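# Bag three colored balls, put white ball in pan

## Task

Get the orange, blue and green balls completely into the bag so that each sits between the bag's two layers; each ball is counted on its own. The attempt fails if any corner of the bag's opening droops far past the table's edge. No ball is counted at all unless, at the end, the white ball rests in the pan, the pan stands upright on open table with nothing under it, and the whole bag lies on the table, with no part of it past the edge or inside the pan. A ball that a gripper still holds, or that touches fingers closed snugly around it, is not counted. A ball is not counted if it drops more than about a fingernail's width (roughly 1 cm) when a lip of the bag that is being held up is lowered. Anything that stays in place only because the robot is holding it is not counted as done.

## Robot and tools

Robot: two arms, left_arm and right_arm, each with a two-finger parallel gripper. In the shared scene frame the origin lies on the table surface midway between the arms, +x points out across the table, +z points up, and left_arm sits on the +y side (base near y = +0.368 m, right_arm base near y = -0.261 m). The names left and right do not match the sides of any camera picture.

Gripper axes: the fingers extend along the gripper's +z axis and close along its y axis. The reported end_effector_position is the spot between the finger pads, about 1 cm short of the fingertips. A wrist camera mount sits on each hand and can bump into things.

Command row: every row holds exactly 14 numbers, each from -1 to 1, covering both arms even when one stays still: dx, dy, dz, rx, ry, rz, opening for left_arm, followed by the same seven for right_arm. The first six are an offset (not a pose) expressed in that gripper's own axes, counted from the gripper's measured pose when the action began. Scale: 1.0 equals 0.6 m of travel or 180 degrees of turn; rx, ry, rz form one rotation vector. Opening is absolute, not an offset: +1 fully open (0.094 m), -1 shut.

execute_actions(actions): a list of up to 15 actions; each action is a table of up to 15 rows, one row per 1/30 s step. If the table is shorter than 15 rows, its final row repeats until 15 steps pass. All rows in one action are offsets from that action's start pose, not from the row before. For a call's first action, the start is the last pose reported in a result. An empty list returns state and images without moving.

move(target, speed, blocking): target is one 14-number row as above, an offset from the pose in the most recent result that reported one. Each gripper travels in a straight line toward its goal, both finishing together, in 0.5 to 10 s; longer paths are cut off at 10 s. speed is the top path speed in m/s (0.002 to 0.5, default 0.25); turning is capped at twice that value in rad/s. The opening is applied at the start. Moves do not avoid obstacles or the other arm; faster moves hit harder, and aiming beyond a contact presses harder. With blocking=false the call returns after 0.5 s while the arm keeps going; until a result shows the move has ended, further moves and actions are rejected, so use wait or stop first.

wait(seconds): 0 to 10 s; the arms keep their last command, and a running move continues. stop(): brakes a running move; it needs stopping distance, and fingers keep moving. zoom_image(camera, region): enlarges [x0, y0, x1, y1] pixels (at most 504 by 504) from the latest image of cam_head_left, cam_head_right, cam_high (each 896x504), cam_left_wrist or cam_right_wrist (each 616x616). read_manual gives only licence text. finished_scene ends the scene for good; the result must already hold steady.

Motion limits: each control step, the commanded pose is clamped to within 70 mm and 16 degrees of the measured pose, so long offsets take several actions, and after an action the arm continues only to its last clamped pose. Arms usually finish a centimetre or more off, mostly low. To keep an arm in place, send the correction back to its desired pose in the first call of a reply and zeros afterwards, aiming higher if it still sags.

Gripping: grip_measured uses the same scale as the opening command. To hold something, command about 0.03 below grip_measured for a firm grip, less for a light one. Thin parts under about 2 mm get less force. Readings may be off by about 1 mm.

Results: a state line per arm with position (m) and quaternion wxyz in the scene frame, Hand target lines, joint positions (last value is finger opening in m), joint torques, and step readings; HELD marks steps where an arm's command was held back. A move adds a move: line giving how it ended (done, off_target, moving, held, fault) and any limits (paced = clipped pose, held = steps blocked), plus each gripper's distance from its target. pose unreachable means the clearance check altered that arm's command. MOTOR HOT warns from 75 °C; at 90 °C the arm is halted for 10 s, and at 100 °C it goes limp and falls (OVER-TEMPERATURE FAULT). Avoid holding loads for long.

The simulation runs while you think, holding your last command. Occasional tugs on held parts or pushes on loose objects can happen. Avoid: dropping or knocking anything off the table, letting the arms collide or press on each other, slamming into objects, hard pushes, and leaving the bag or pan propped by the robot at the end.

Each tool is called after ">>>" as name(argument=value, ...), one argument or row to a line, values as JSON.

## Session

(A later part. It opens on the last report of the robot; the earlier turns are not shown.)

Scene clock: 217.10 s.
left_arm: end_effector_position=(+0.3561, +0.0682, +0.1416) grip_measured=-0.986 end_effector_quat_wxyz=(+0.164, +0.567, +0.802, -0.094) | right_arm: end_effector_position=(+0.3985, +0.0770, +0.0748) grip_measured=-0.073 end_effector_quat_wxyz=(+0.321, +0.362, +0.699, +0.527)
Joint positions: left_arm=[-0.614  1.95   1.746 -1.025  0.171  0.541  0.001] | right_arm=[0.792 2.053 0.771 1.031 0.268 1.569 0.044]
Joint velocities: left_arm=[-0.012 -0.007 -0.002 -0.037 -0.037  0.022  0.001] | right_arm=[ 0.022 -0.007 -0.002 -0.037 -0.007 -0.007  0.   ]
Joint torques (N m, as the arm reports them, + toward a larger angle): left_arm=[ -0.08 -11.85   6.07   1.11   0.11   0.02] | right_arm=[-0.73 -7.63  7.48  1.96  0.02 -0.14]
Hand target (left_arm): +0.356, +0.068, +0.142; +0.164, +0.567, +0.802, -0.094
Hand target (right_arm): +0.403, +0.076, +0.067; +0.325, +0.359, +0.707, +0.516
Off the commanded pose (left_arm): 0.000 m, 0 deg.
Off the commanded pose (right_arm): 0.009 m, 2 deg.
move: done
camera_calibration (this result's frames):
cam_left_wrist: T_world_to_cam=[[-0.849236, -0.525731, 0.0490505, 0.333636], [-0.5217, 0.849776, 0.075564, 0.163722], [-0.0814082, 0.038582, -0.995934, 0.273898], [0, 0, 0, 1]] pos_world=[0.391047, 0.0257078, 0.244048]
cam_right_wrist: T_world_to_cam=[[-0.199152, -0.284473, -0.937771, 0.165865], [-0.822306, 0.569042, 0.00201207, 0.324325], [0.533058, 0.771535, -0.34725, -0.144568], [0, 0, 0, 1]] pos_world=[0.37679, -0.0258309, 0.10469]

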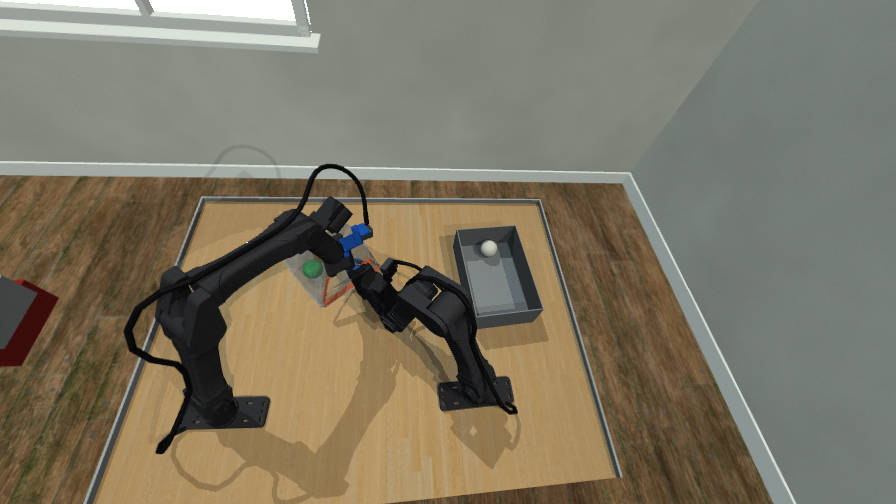

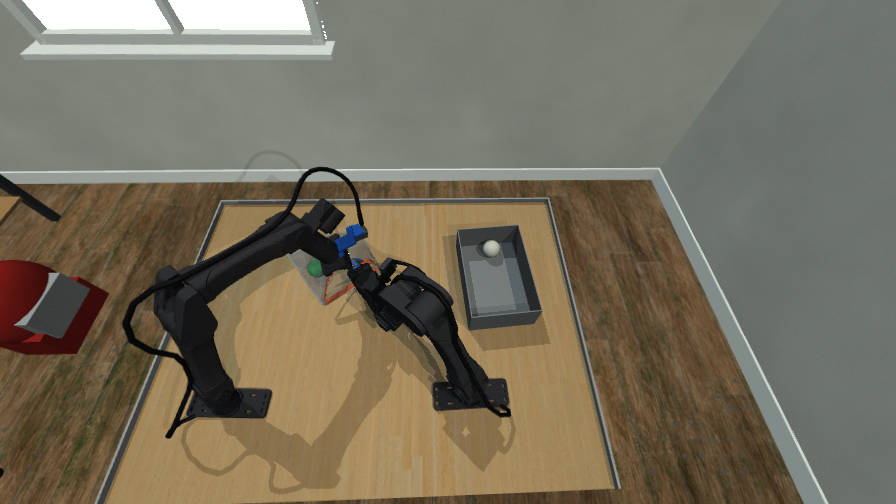

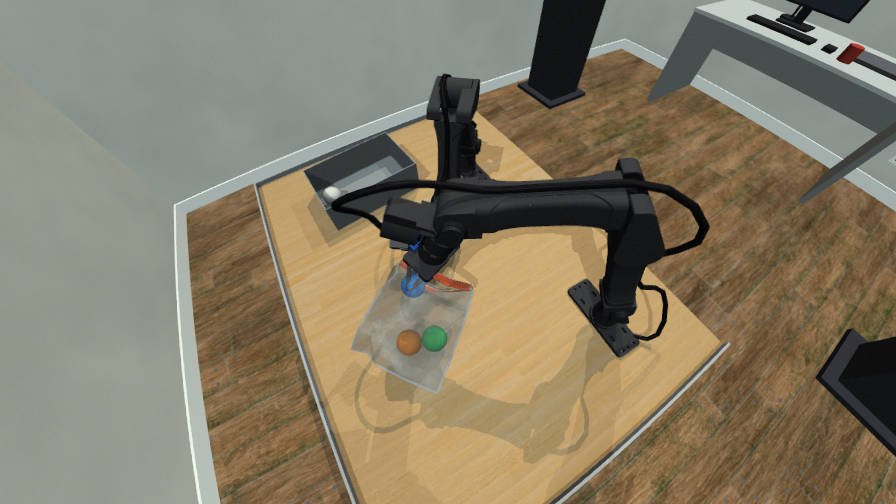

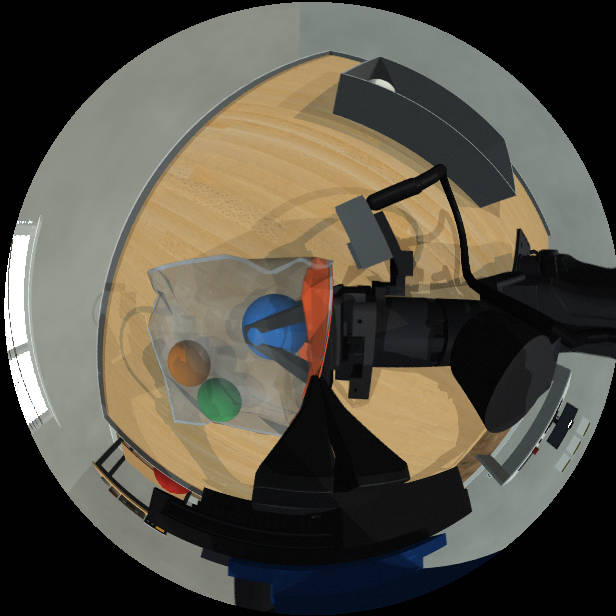

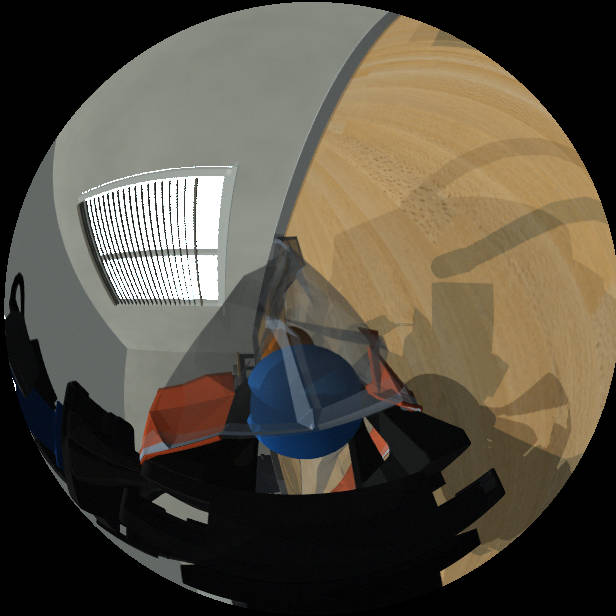

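Inside. Release and retreat as before.

>>> move(
  target=[-0.01,-0.04,-0.01,0,0,0,-1,0,-0.005,0,0,0,0,0.25],
  speed=0.04,
)

>>> move(
  target=[0,0,0,0,0,0,-1,0,0.005,-0.1,0,0,0,0.25],
  speed=0.05,
)

>>> move(
  target=[0,0,0,0,0,0,-1,-0.05,0.08,-0.2,0,0,0,0.3],
  speed=0.15,
)

Scene clock: 218.40 s.
left_arm: end_effector_position=(+0.3423, +0.0563, +0.1465) grip_measured=-0.986 end_effector_quat_wxyz=(+0.167, +0.566, +0.803, -0.088) | right_arm: end_effector_position=(+0.3985, +0.0772, +0.0754) grip_measured=+0.249 end_effector_quat_wxyz=(+0.321, +0.361, +0.698, +0.528)
Joint positions: left_arm=[-0.665  1.93   1.738 -1.024  0.141  0.491  0.001] | right_arm=[0.792 2.053 0.771 1.034 0.267 1.569 0.059]
Joint velocities: left_arm=[-0.007  0.002  0.002 -0.066 -0.007 -0.022 -0.   ] | right_arm=[ 0.027 -0.012  0.012 -0.081  0.066 -0.022 -0.001]
Joint torques (N m, as the arm reports them, + toward a larger angle): left_arm=[ -0.68 -13.32   4.85   1.06   0.22  -0.03] | right_arm=[ 0.02 -8.68  5.29  2.18  0.06  0.01]
Hand target (left_arm): +0.334, +0.056, +0.148; +0.164, +0.567, +0.802, -0.094
Hand target (right_arm): +0.398, +0.076, +0.072; +0.321, +0.362, +0.699, +0.527
Off the commanded pose (left_arm): 0.008 m, 1 deg.
Off the commanded pose (right_arm): 0.004 m, 0 deg.
move: done
camera_calibration (this result's frames):
cam_left_wrist: T_world_to_cam=[[-0.847156, -0.530088, 0.0365211, 0.316798], [-0.526643, 0.846797, 0.0747112, 0.168221], [-0.0705295, 0.0440584, -0.996536, 0.27422], [0, 0, 0, 1]] pos_world=[0.37631, 0.0133995, 0.249132]
cam_right_wrist: T_world_to_cam=[[-0.197327, -0.282676, -0.938699, 0.165727], [-0.82294, 0.568125, 0.00190997, 0.32449], [0.532759, 0.77287, -0.344732, -0.144752], [0, 0, 0, 1]] pos_world=[0.376856, -0.0256295, 0.105047]

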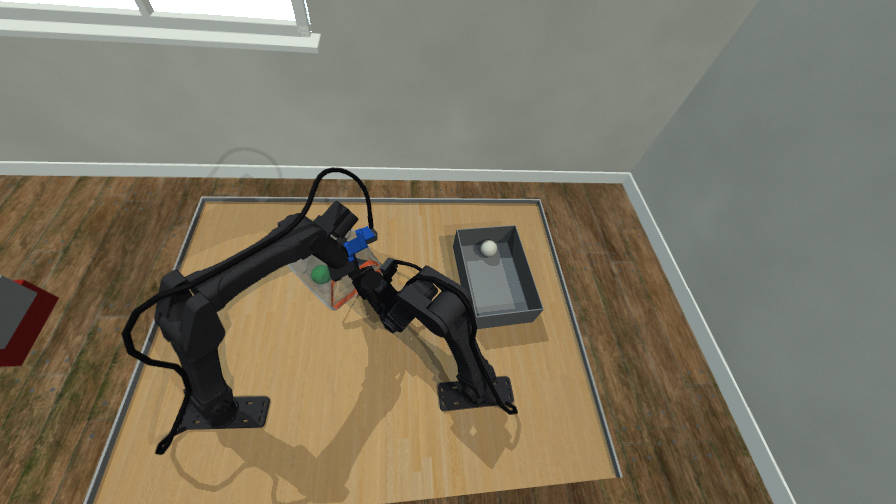

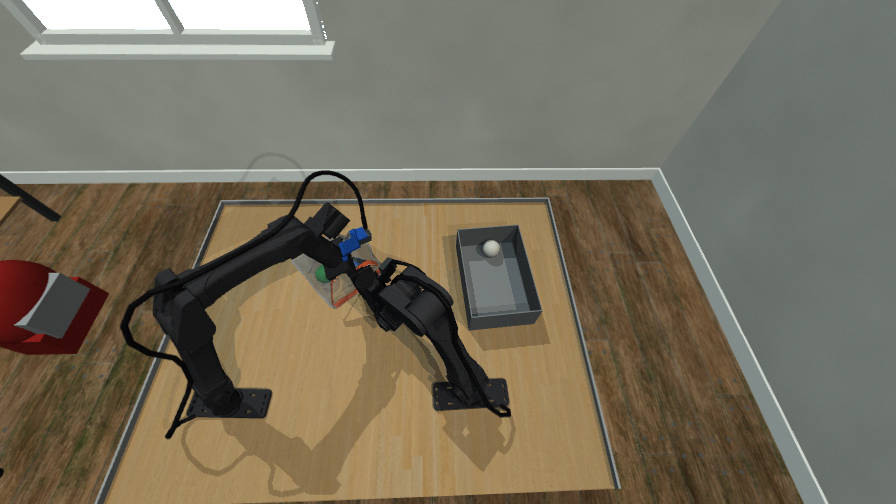

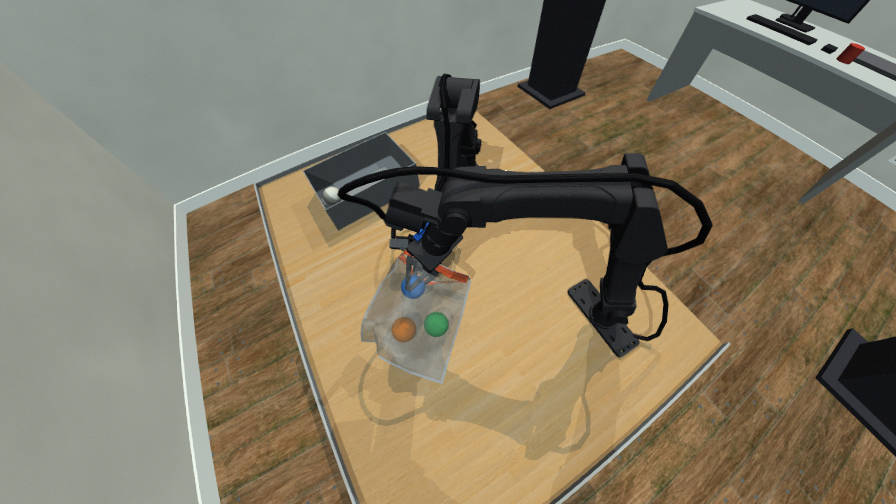

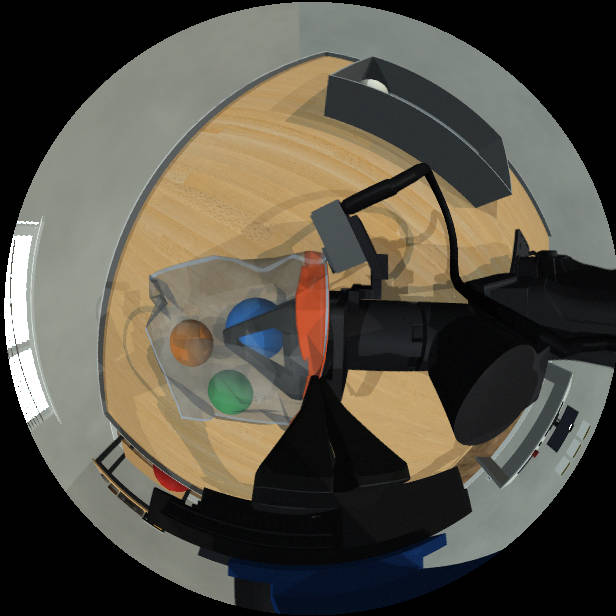

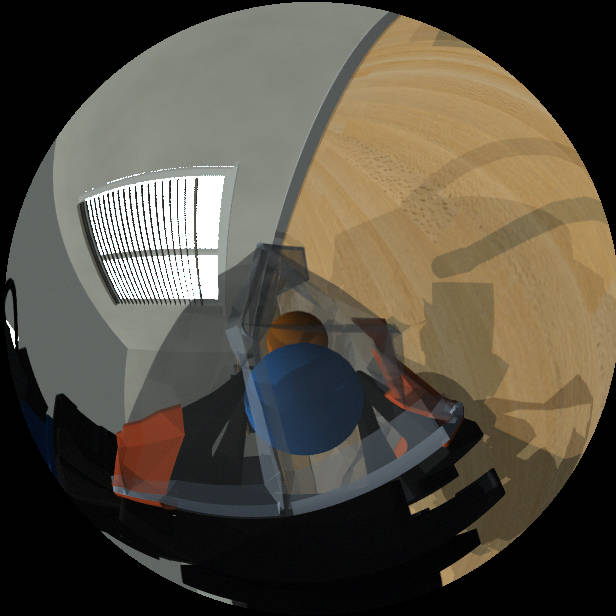

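Scene clock: 219.90 s.
left_arm: end_effector_position=(+0.3424, +0.0563, +0.1465) grip_measured=-0.986 end_effector_quat_wxyz=(+0.167, +0.566, +0.803, -0.088) | right_arm: end_effector_position=(+0.3537, +0.0487, +0.0882) grip_measured=+0.249 end_effector_quat_wxyz=(+0.320, +0.360, +0.701, +0.525)
Joint positions: left_arm=[-0.665  1.93   1.738 -1.024  0.14   0.491  0.001] | right_arm=[0.838 1.87  0.561 1.052 0.31  1.579 0.059]
Joint velocities: left_arm=[-0.007  0.022  0.007  0.037  0.022 -0.066  0.001] | right_arm=[-0.012 -0.007 -0.002  0.081 -0.022 -0.007  0.001]
Joint torques (N m, as the arm reports them, + toward a larger angle): left_arm=[  0.   -11.77   5.97   1.14   0.08   0.02] | right_arm=[ 0.78 -9.35  4.04  2.06  0.14  0.06]
Hand target (left_arm): +0.342, +0.056, +0.147; +0.167, +0.566, +0.803, -0.088
Hand target (right_arm): +0.350, +0.047, +0.093; +0.320, +0.362, +0.698, +0.528
Off the commanded pose (left_arm): 0.000 m, 0 deg.
Off the commanded pose (right_arm): 0.006 m, 0 deg.
move: done
camera_calibration (this result's frames):
cam_left_wrist: T_world_to_cam=[[-0.847094, -0.53021, 0.0361797, 0.316899], [-0.526772, 0.846707, 0.0748177, 0.168239], [-0.0703027, 0.0443192, -0.996541, 0.27412], [0, 0, 0, 1]] pos_world=[0.376338, 0.013425, 0.24912]
cam_right_wrist: T_world_to_cam=[[-0.200548, -0.289533, -0.935923, 0.162109], [-0.824295, 0.566159, 0.00148363, 0.30438], [0.529452, 0.771774, -0.352203, -0.0925133], [0, 0, 0, 1]] pos_world=[0.332391, -0.053992, 0.118687]

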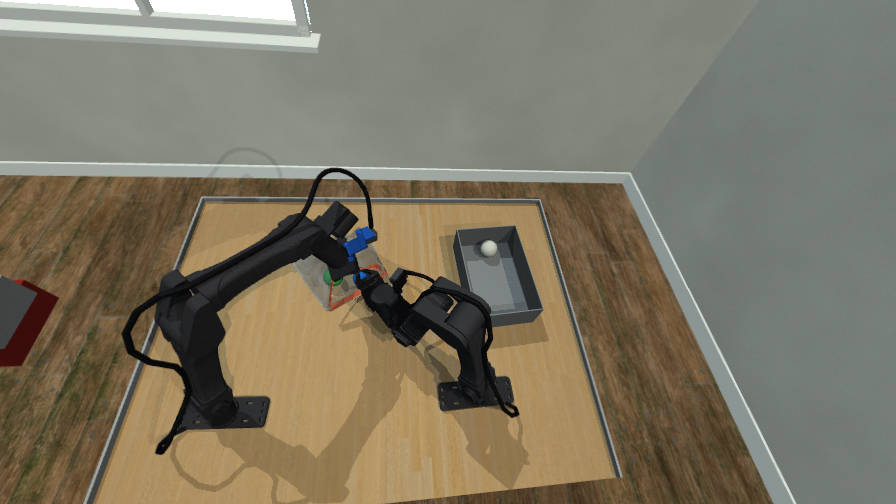

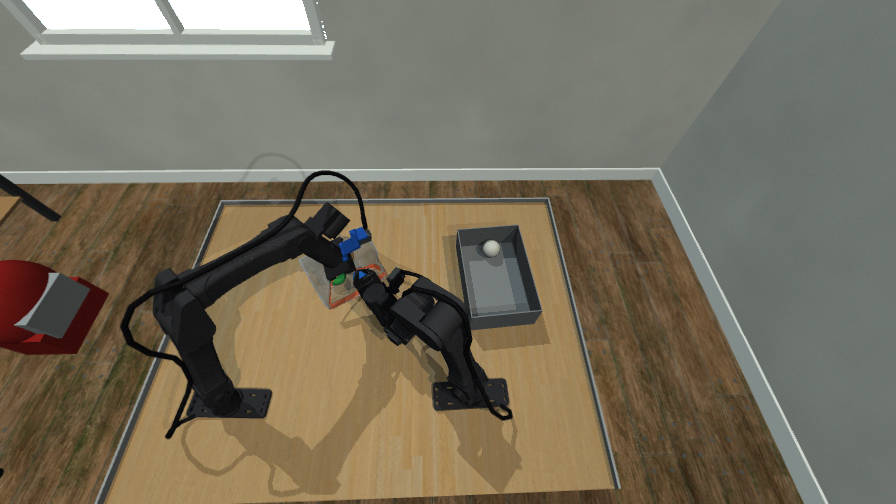

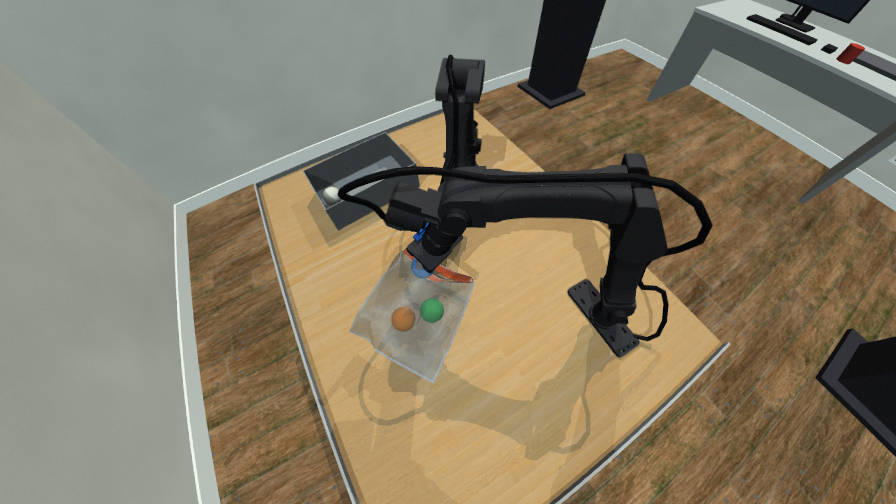

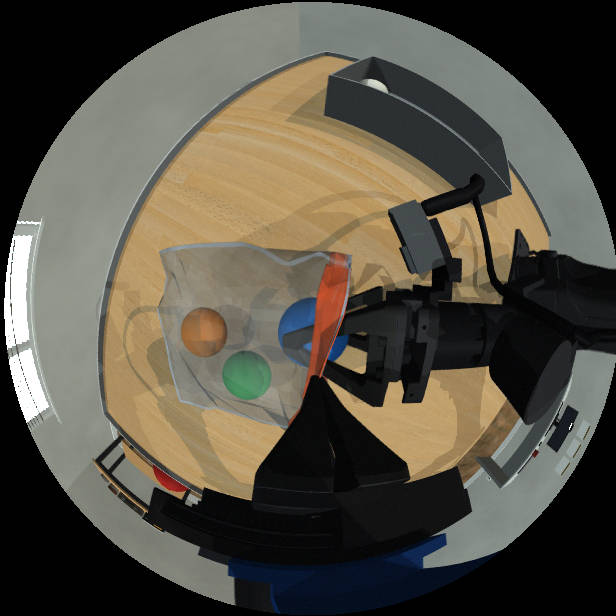

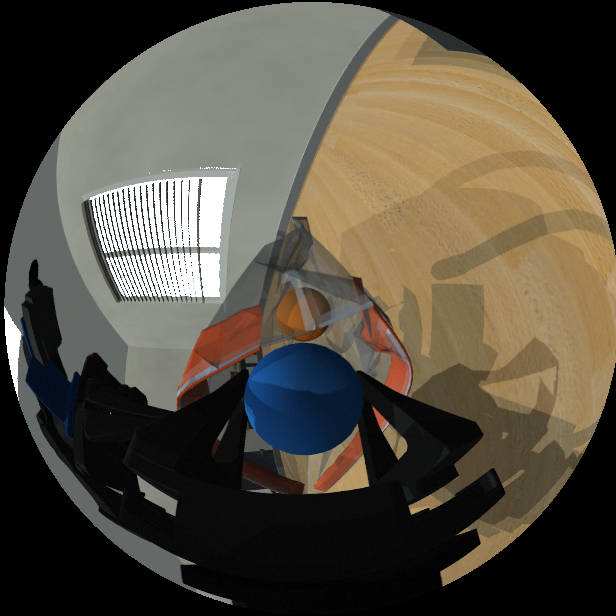

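Scene clock: 221.60 s.
left_arm: end_effector_position=(+0.3424, +0.0563, +0.1465) grip_measured=-0.986 end_effector_quat_wxyz=(+0.167, +0.566, +0.803, -0.088) | right_arm: end_effector_position=(+0.2813, -0.0285, +0.1656) grip_measured=+0.299 end_effector_quat_wxyz=(+0.321, +0.360, +0.700, +0.526)
Joint positions: left_arm=[-0.665  1.93   1.738 -1.024  0.14   0.491  0.001] | right_arm=[0.868 1.073 0.318 0.498 0.339 1.585 0.061]
Joint velocities: left_arm=[-0.002 -0.012 -0.022 -0.022  0.007 -0.007  0.001] | right_arm=[ 0.007  0.002 -0.002 -0.007 -0.066 -0.007  0.001]
Joint torques (N m, as the arm reports them, + toward a larger angle): left_arm=[ -0.08 -11.65   6.01   1.16   0.09   0.  ] | right_arm=[ 0.81 -4.03  8.8   1.82  0.13  0.04]
Hand target (left_arm): +0.342, +0.056, +0.147; +0.167, +0.566, +0.803, -0.088
Hand target (right_arm): +0.279, -0.029, +0.168; +0.320, +0.360, +0.701, +0.526
Off the commanded pose (left_arm): 0.000 m, 0 deg.
Off the commanded pose (right_arm): 0.003 m, 0 deg.
move: done
camera_calibration (this result's frames):
cam_left_wrist: T_world_to_cam=[[-0.847094, -0.53021, 0.0361797, 0.316899], [-0.526772, 0.846707, 0.0748177, 0.168239], [-0.0703027, 0.0443192, -0.996541, 0.27412], [0, 0, 0, 1]] pos_world=[0.376338, 0.013425, 0.24912]
cam_right_wrist: T_world_to_cam=[[-0.197302, -0.288458, -0.936944, 0.196964], [-0.824234, 0.56625, -0.000764766, 0.28869], [0.530765, 0.77211, -0.349479, 0.0318041], [0, 0, 0, 1]] pos_world=[0.259929, -0.131211, 0.19588]

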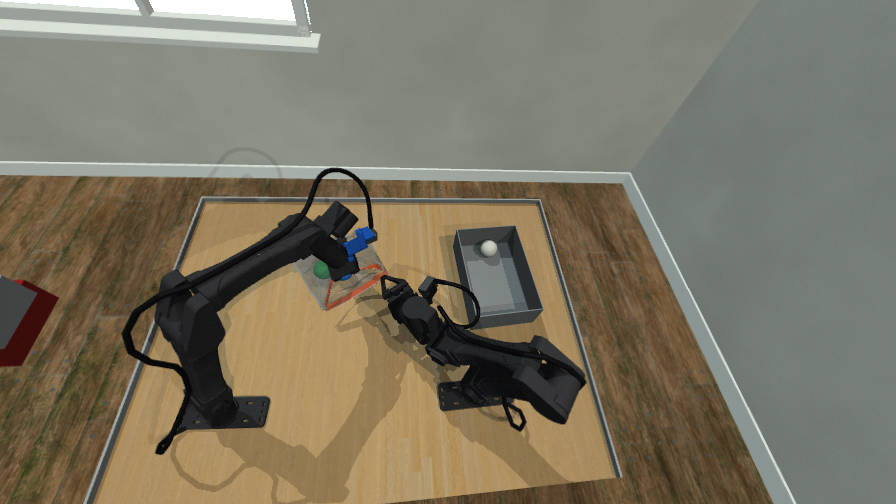

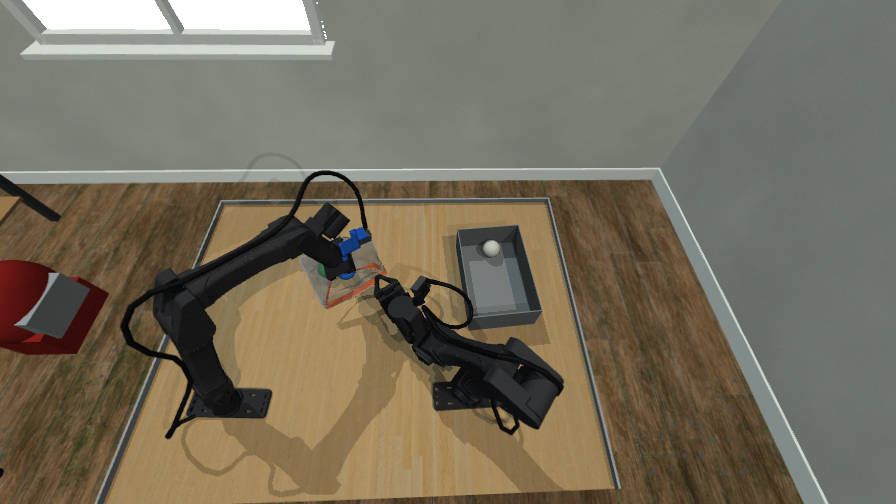

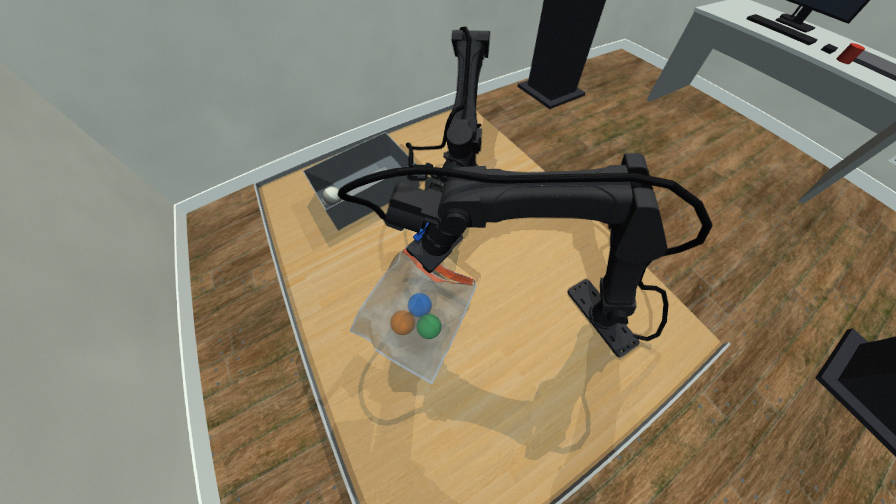

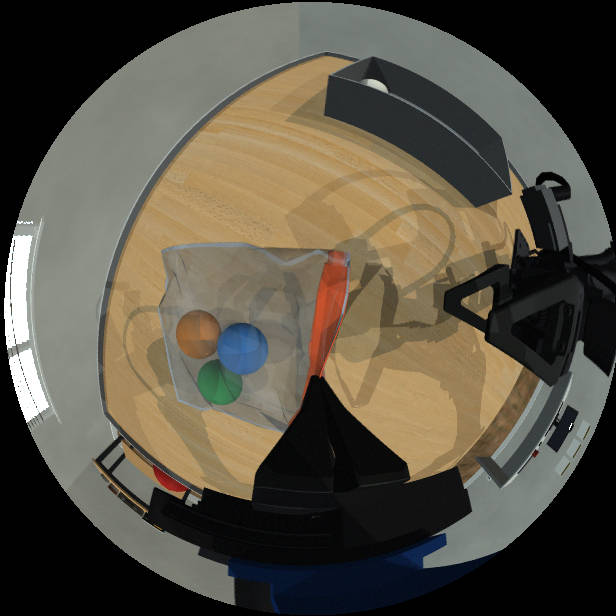

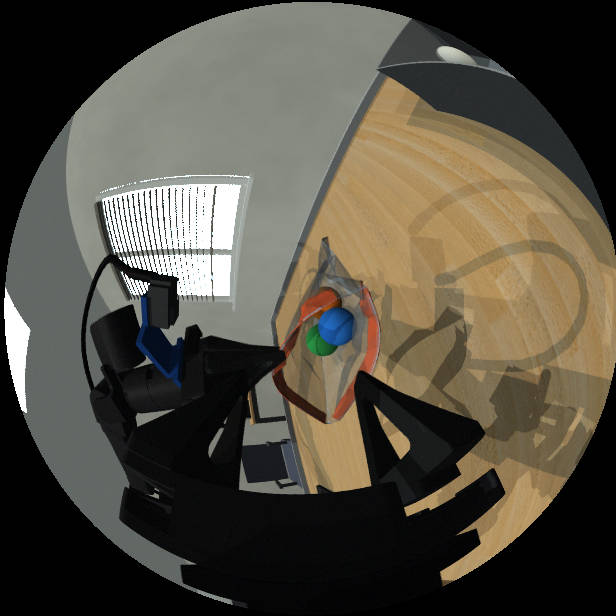

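>>> move(
  target=[0,0,0.15,0,0,0,-1,-0.1,0,-0.1,0,0,0,0.3],
  speed=0.04,
)

>>> move(
  target=[0,0,0,0,0,0,0.2,0,0,0,0,0,0,0.3],
  speed=0.03,
)

>>> move(
  target=[0,0,-0.2,0,0,0,0.2,0,0,0,0,0,0,0.3],
  speed=0.06,
)

Scene clock: 224.80 s.
left_arm: end_effector_position=(+0.3596, +0.0312, +0.0671) grip_measured=-0.986 end_effector_quat_wxyz=(+0.167, +0.564, +0.804, -0.089) | right_arm: end_effector_position=(+0.2670, -0.1063, +0.1895) grip_measured=+0.299 end_effector_quat_wxyz=(+0.320, +0.361, +0.696, +0.531)
Joint positions: left_arm=[-0.683  2.074  1.628 -0.768  0.136  0.471  0.001] | right_arm=[0.544 0.562 0.272 0.058 0.025 1.513 0.061]
Joint velocities: left_arm=[ 0.007  0.012  0.002 -0.022 -0.007  0.022 -0.   ] | right_arm=[ 0.002 -0.007 -0.017  0.022  0.022 -0.022 -0.001]
Joint torques (N m, as the arm reports them, + toward a larger angle): left_arm=[ -0.81 -12.54   5.07   1.36   0.02  -0.02] | right_arm=[-0.75 -1.62  8.45  1.87 -0.04 -0.13]
Hand target (left_arm): +0.357, +0.029, +0.062; +0.167, +0.566, +0.803, -0.088
Hand target (right_arm): +0.264, -0.110, +0.186; +0.324, +0.358, +0.701, +0.525
Off the commanded pose (left_arm): 0.007 m, 0 deg.
Off the commanded pose (right_arm): 0.007 m, 1 deg.
move: done
camera_calibration (this result's frames):
cam_left_wrist: T_world_to_cam=[[-0.845708, -0.532218, 0.0390013, 0.320409], [-0.528653, 0.845529, 0.0748759, 0.205218], [-0.0728271, 0.0427051, -0.99643, 0.198265], [0, 0, 0, 1]] pos_world=[0.3939, -0.0114572, 0.169695]
cam_right_wrist: T_world_to_cam=[[-0.193955, -0.275801, -0.941443, 0.19538], [-0.82344, 0.567393, 0.00342336, 0.320119], [0.533224, 0.775886, -0.337155, 0.105249], [0, 0, 0, 1]] pos_world=[0.245373, -0.209408, 0.218329]

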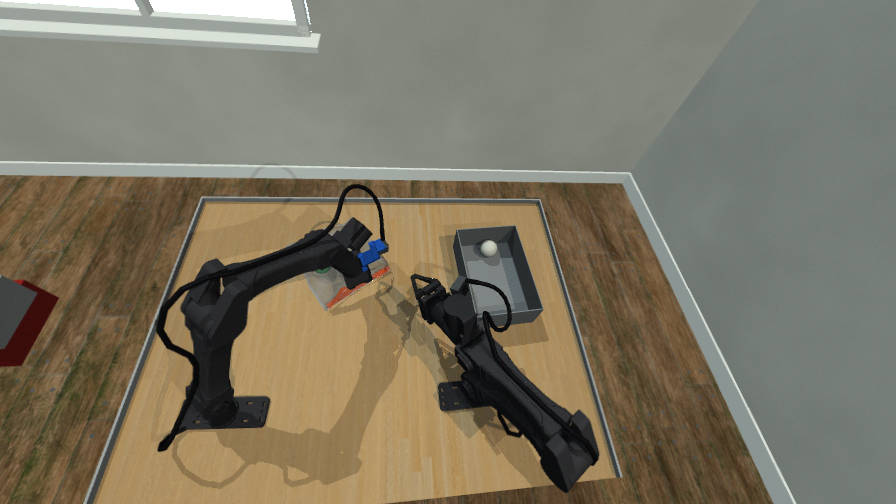

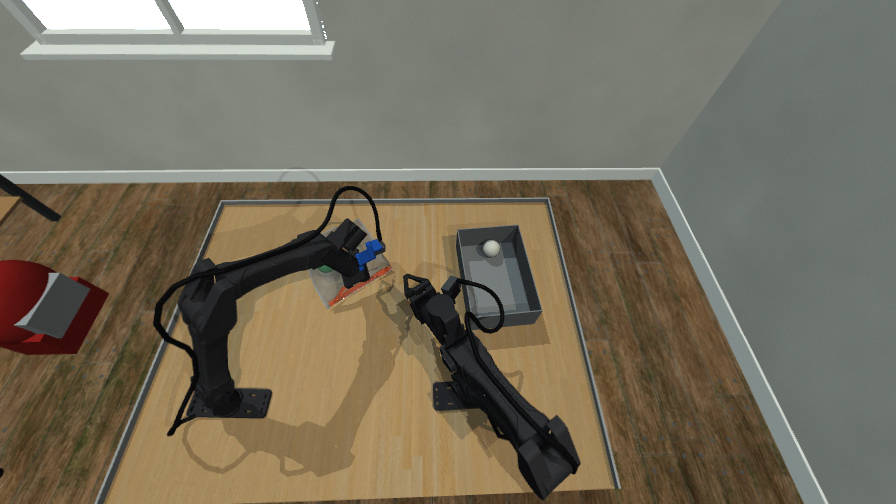

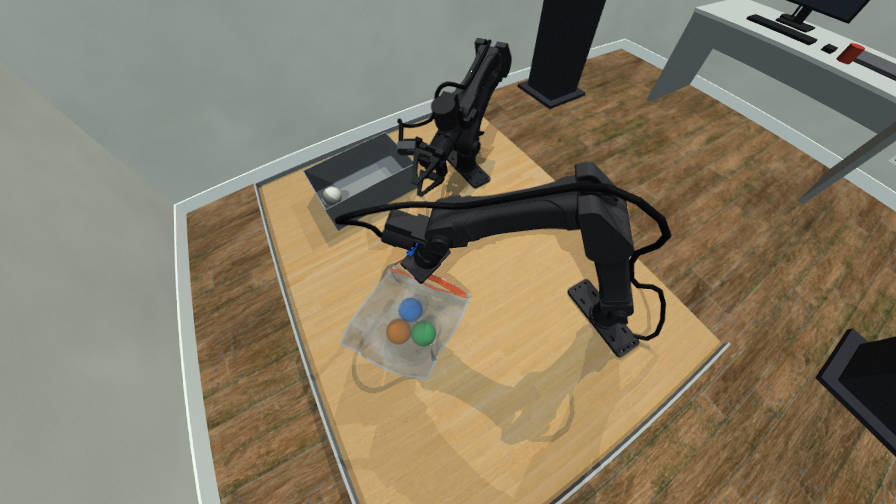

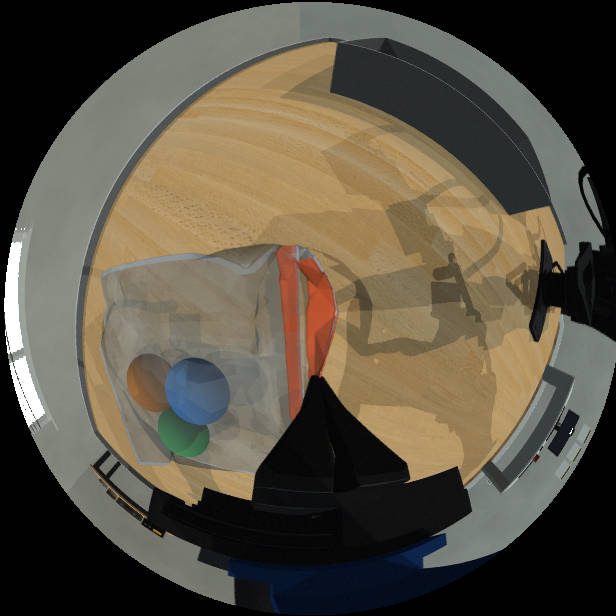

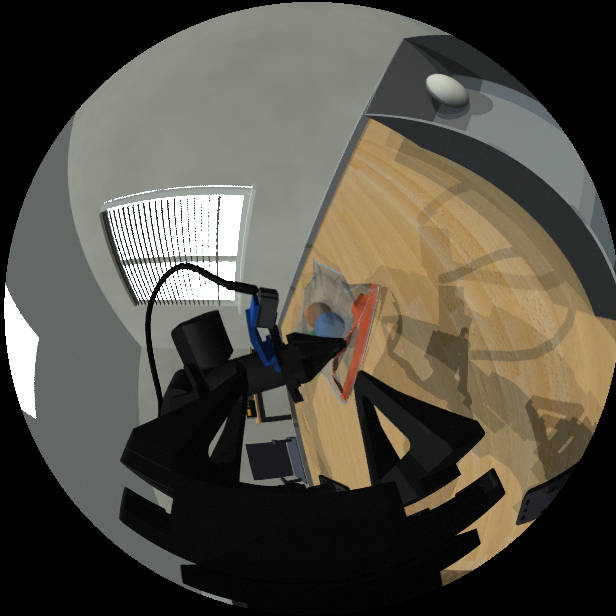

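Scene clock: 225.30 s.
left_arm: end_effector_position=(+0.3596, +0.0312, +0.0671) grip_measured=+0.199 end_effector_quat_wxyz=(+0.167, +0.564, +0.804, -0.089) | right_arm: end_effector_position=(+0.2670, -0.1063, +0.1896) grip_measured=+0.299 end_effector_quat_wxyz=(+0.320, +0.361, +0.696, +0.532)
Joint positions: left_arm=[-0.683  2.074  1.628 -0.768  0.136  0.471  0.056] | right_arm=[0.544 0.561 0.272 0.058 0.025 1.513 0.061]
Joint velocities: left_arm=[-0.007 -0.012 -0.017  0.007 -0.007 -0.007  0.002] | right_arm=[-0.007  0.012 -0.012  0.007  0.022 -0.051 -0.   ]
Joint torques (N m, as the arm reports them, + toward a larger angle): left_arm=[ -0.02 -13.04   5.98   1.15   0.08   0.02] | right_arm=[0.03 0.68 9.2  2.11 0.   0.01]
Hand target (left_arm): +0.360, +0.031, +0.067; +0.167, +0.564, +0.804, -0.089
Hand target (right_arm): +0.267, -0.106, +0.190; +0.320, +0.361, +0.696, +0.532
Off the commanded pose (left_arm): 0.000 m, 0 deg.
Off the commanded pose (right_arm): 0.000 m, 0 deg.
move: done
camera_calibration (this result's frames):
cam_left_wrist: T_world_to_cam=[[-0.845708, -0.532218, 0.0390013, 0.320409], [-0.528653, 0.845529, 0.0748759, 0.205218], [-0.0728271, 0.0427051, -0.99643, 0.198265], [0, 0, 0, 1]] pos_world=[0.3939, -0.0114572, 0.169695]
cam_right_wrist: T_world_to_cam=[[-0.193654, -0.275606, -0.941562, 0.195432], [-0.823441, 0.567392, 0.00327739, 0.320136], [0.533331, 0.775956, -0.336823, 0.105223], [0, 0, 0, 1]] pos_world=[0.245341, -0.209428, 0.218404]

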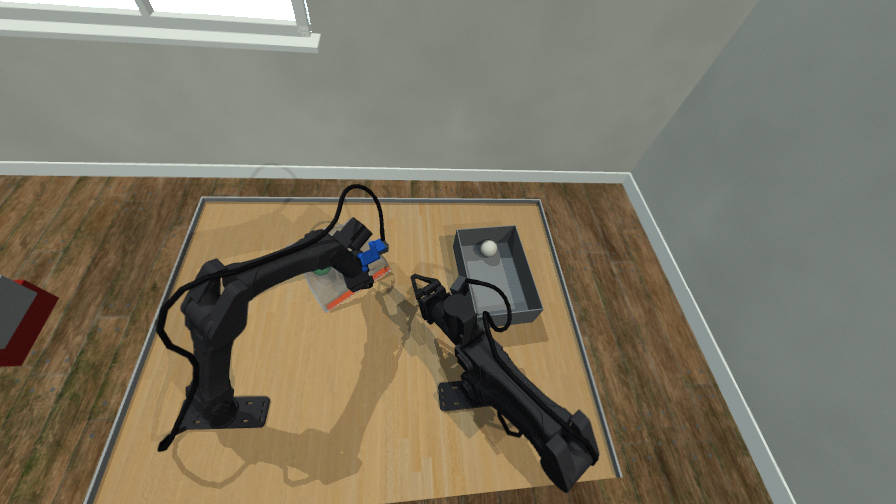

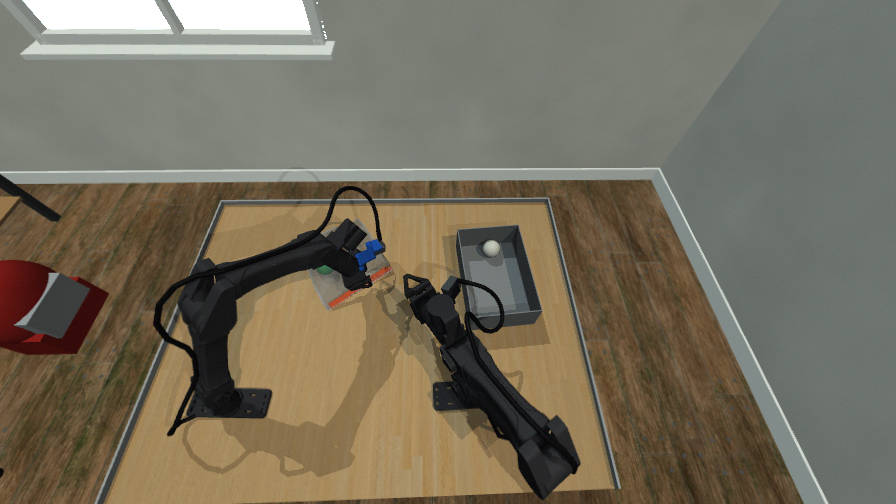

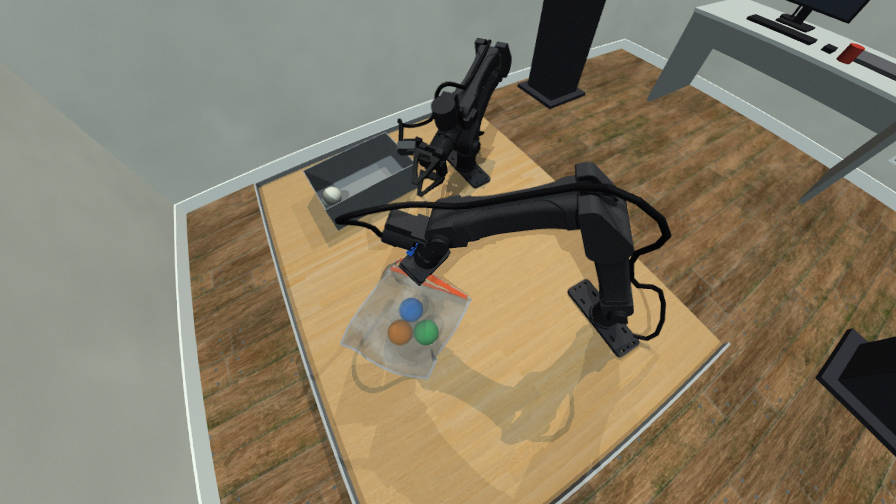

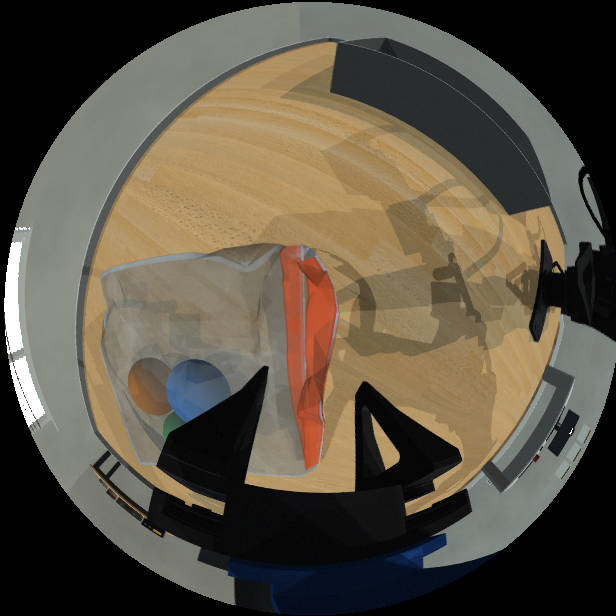

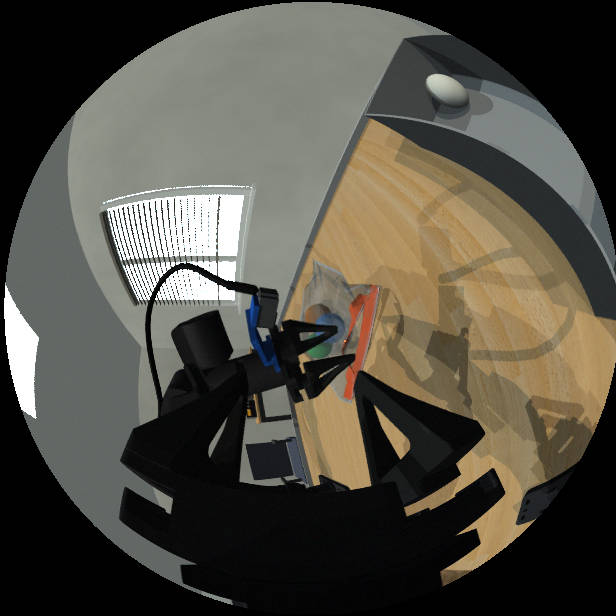

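Scene clock: 227.80 s.
left_arm: end_effector_position=(+0.3375, +0.0680, +0.1633) grip_measured=+0.199 end_effector_quat_wxyz=(+0.152, +0.566, +0.806, -0.082) | right_arm: end_effector_position=(+0.2670, -0.1063, +0.1896) grip_measured=+0.299 end_effector_quat_wxyz=(+0.320, +0.361, +0.696, +0.532)
Joint positions: left_arm=[-0.654  1.921  1.804 -1.132  0.136  0.501  0.056] | right_arm=[0.544 0.561 0.272 0.058 0.025 1.513 0.061]
Joint velocities: left_arm=[ 0.002  0.017  0.002 -0.095 -0.037  0.022  0.   ] | right_arm=[ 0.002  0.007  0.007 -0.051  0.007 -0.066 -0.   ]
Joint torques (N m, as the arm reports them, + toward a larger angle): left_arm=[  0.73 -13.15   7.82   0.88   0.23   0.08] | right_arm=[0.02 0.75 9.19 2.12 0.   0.01]
Hand target (left_arm): +0.339, +0.069, +0.180; +0.167, +0.564, +0.804, -0.088
Hand target (right_arm): +0.267, -0.106, +0.190; +0.320, +0.361, +0.696, +0.532
Off the commanded pose (left_arm): 0.016 m, 2 deg.
Off the commanded pose (right_arm): 0.000 m, 0 deg.
move: off_target (left_arm)
camera_calibration (this result's frames):
cam_left_wrist: T_world_to_cam=[[-0.844599, -0.534008, 0.0385806, 0.317393], [-0.527781, 0.842529, 0.107668, 0.149846], [-0.090001, 0.0705744, -0.993438, 0.294367], [0, 0, 0, 1]] pos_world=[0.373649, 0.0224662, 0.264056]
cam_right_wrist: T_world_to_cam=[[-0.193654, -0.275606, -0.941562, 0.195432], [-0.823441, 0.567392, 0.00327739, 0.320136], [0.533331, 0.775956, -0.336823, 0.105223], [0, 0, 0, 1]] pos_world=[0.245341, -0.209428, 0.218404]

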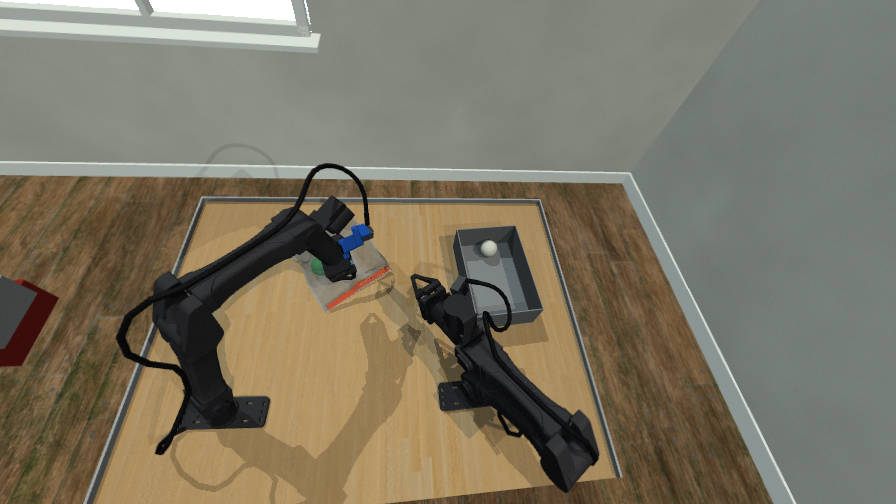

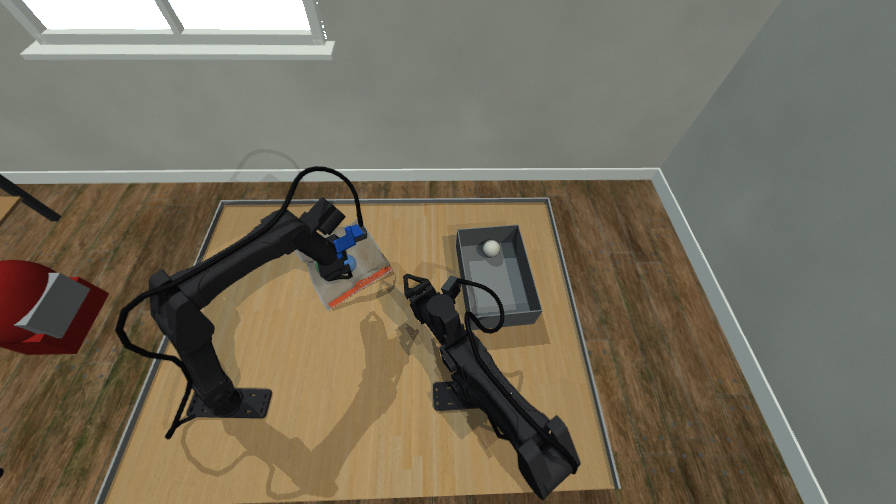

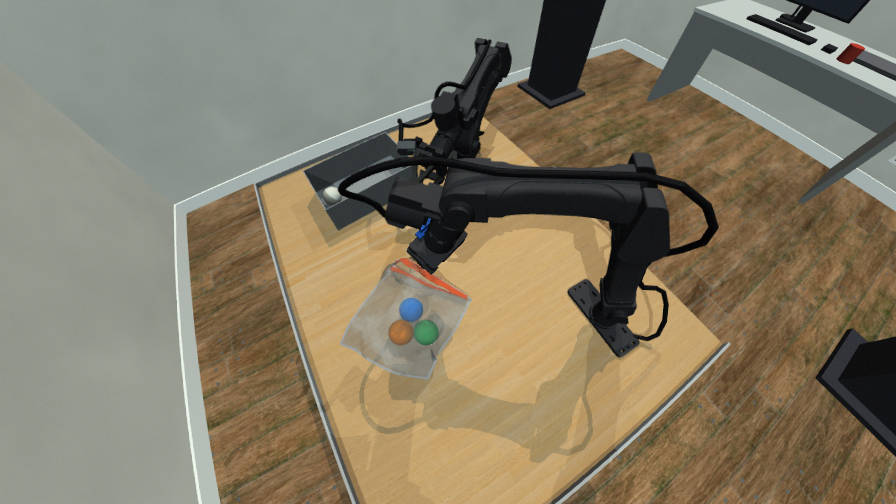

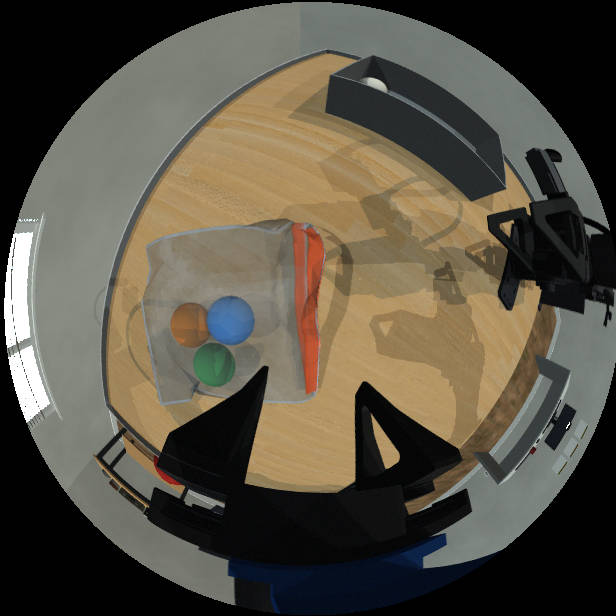

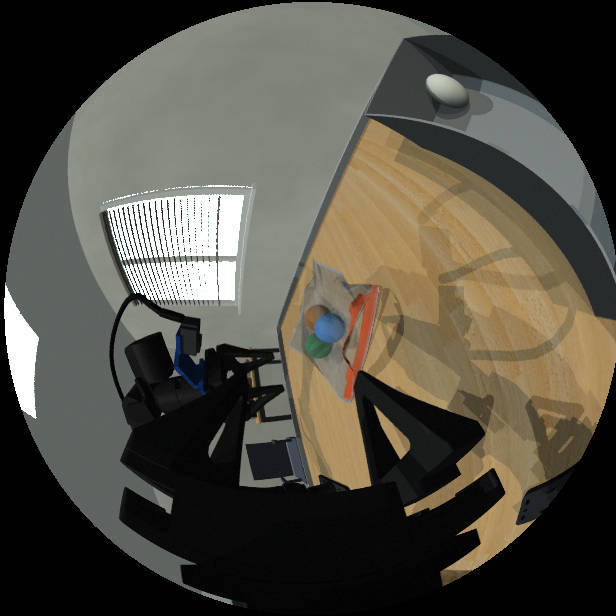

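All three balls are in and the bag is on the table.

>>> finished_scene(
)

The scene is finished: the task was done.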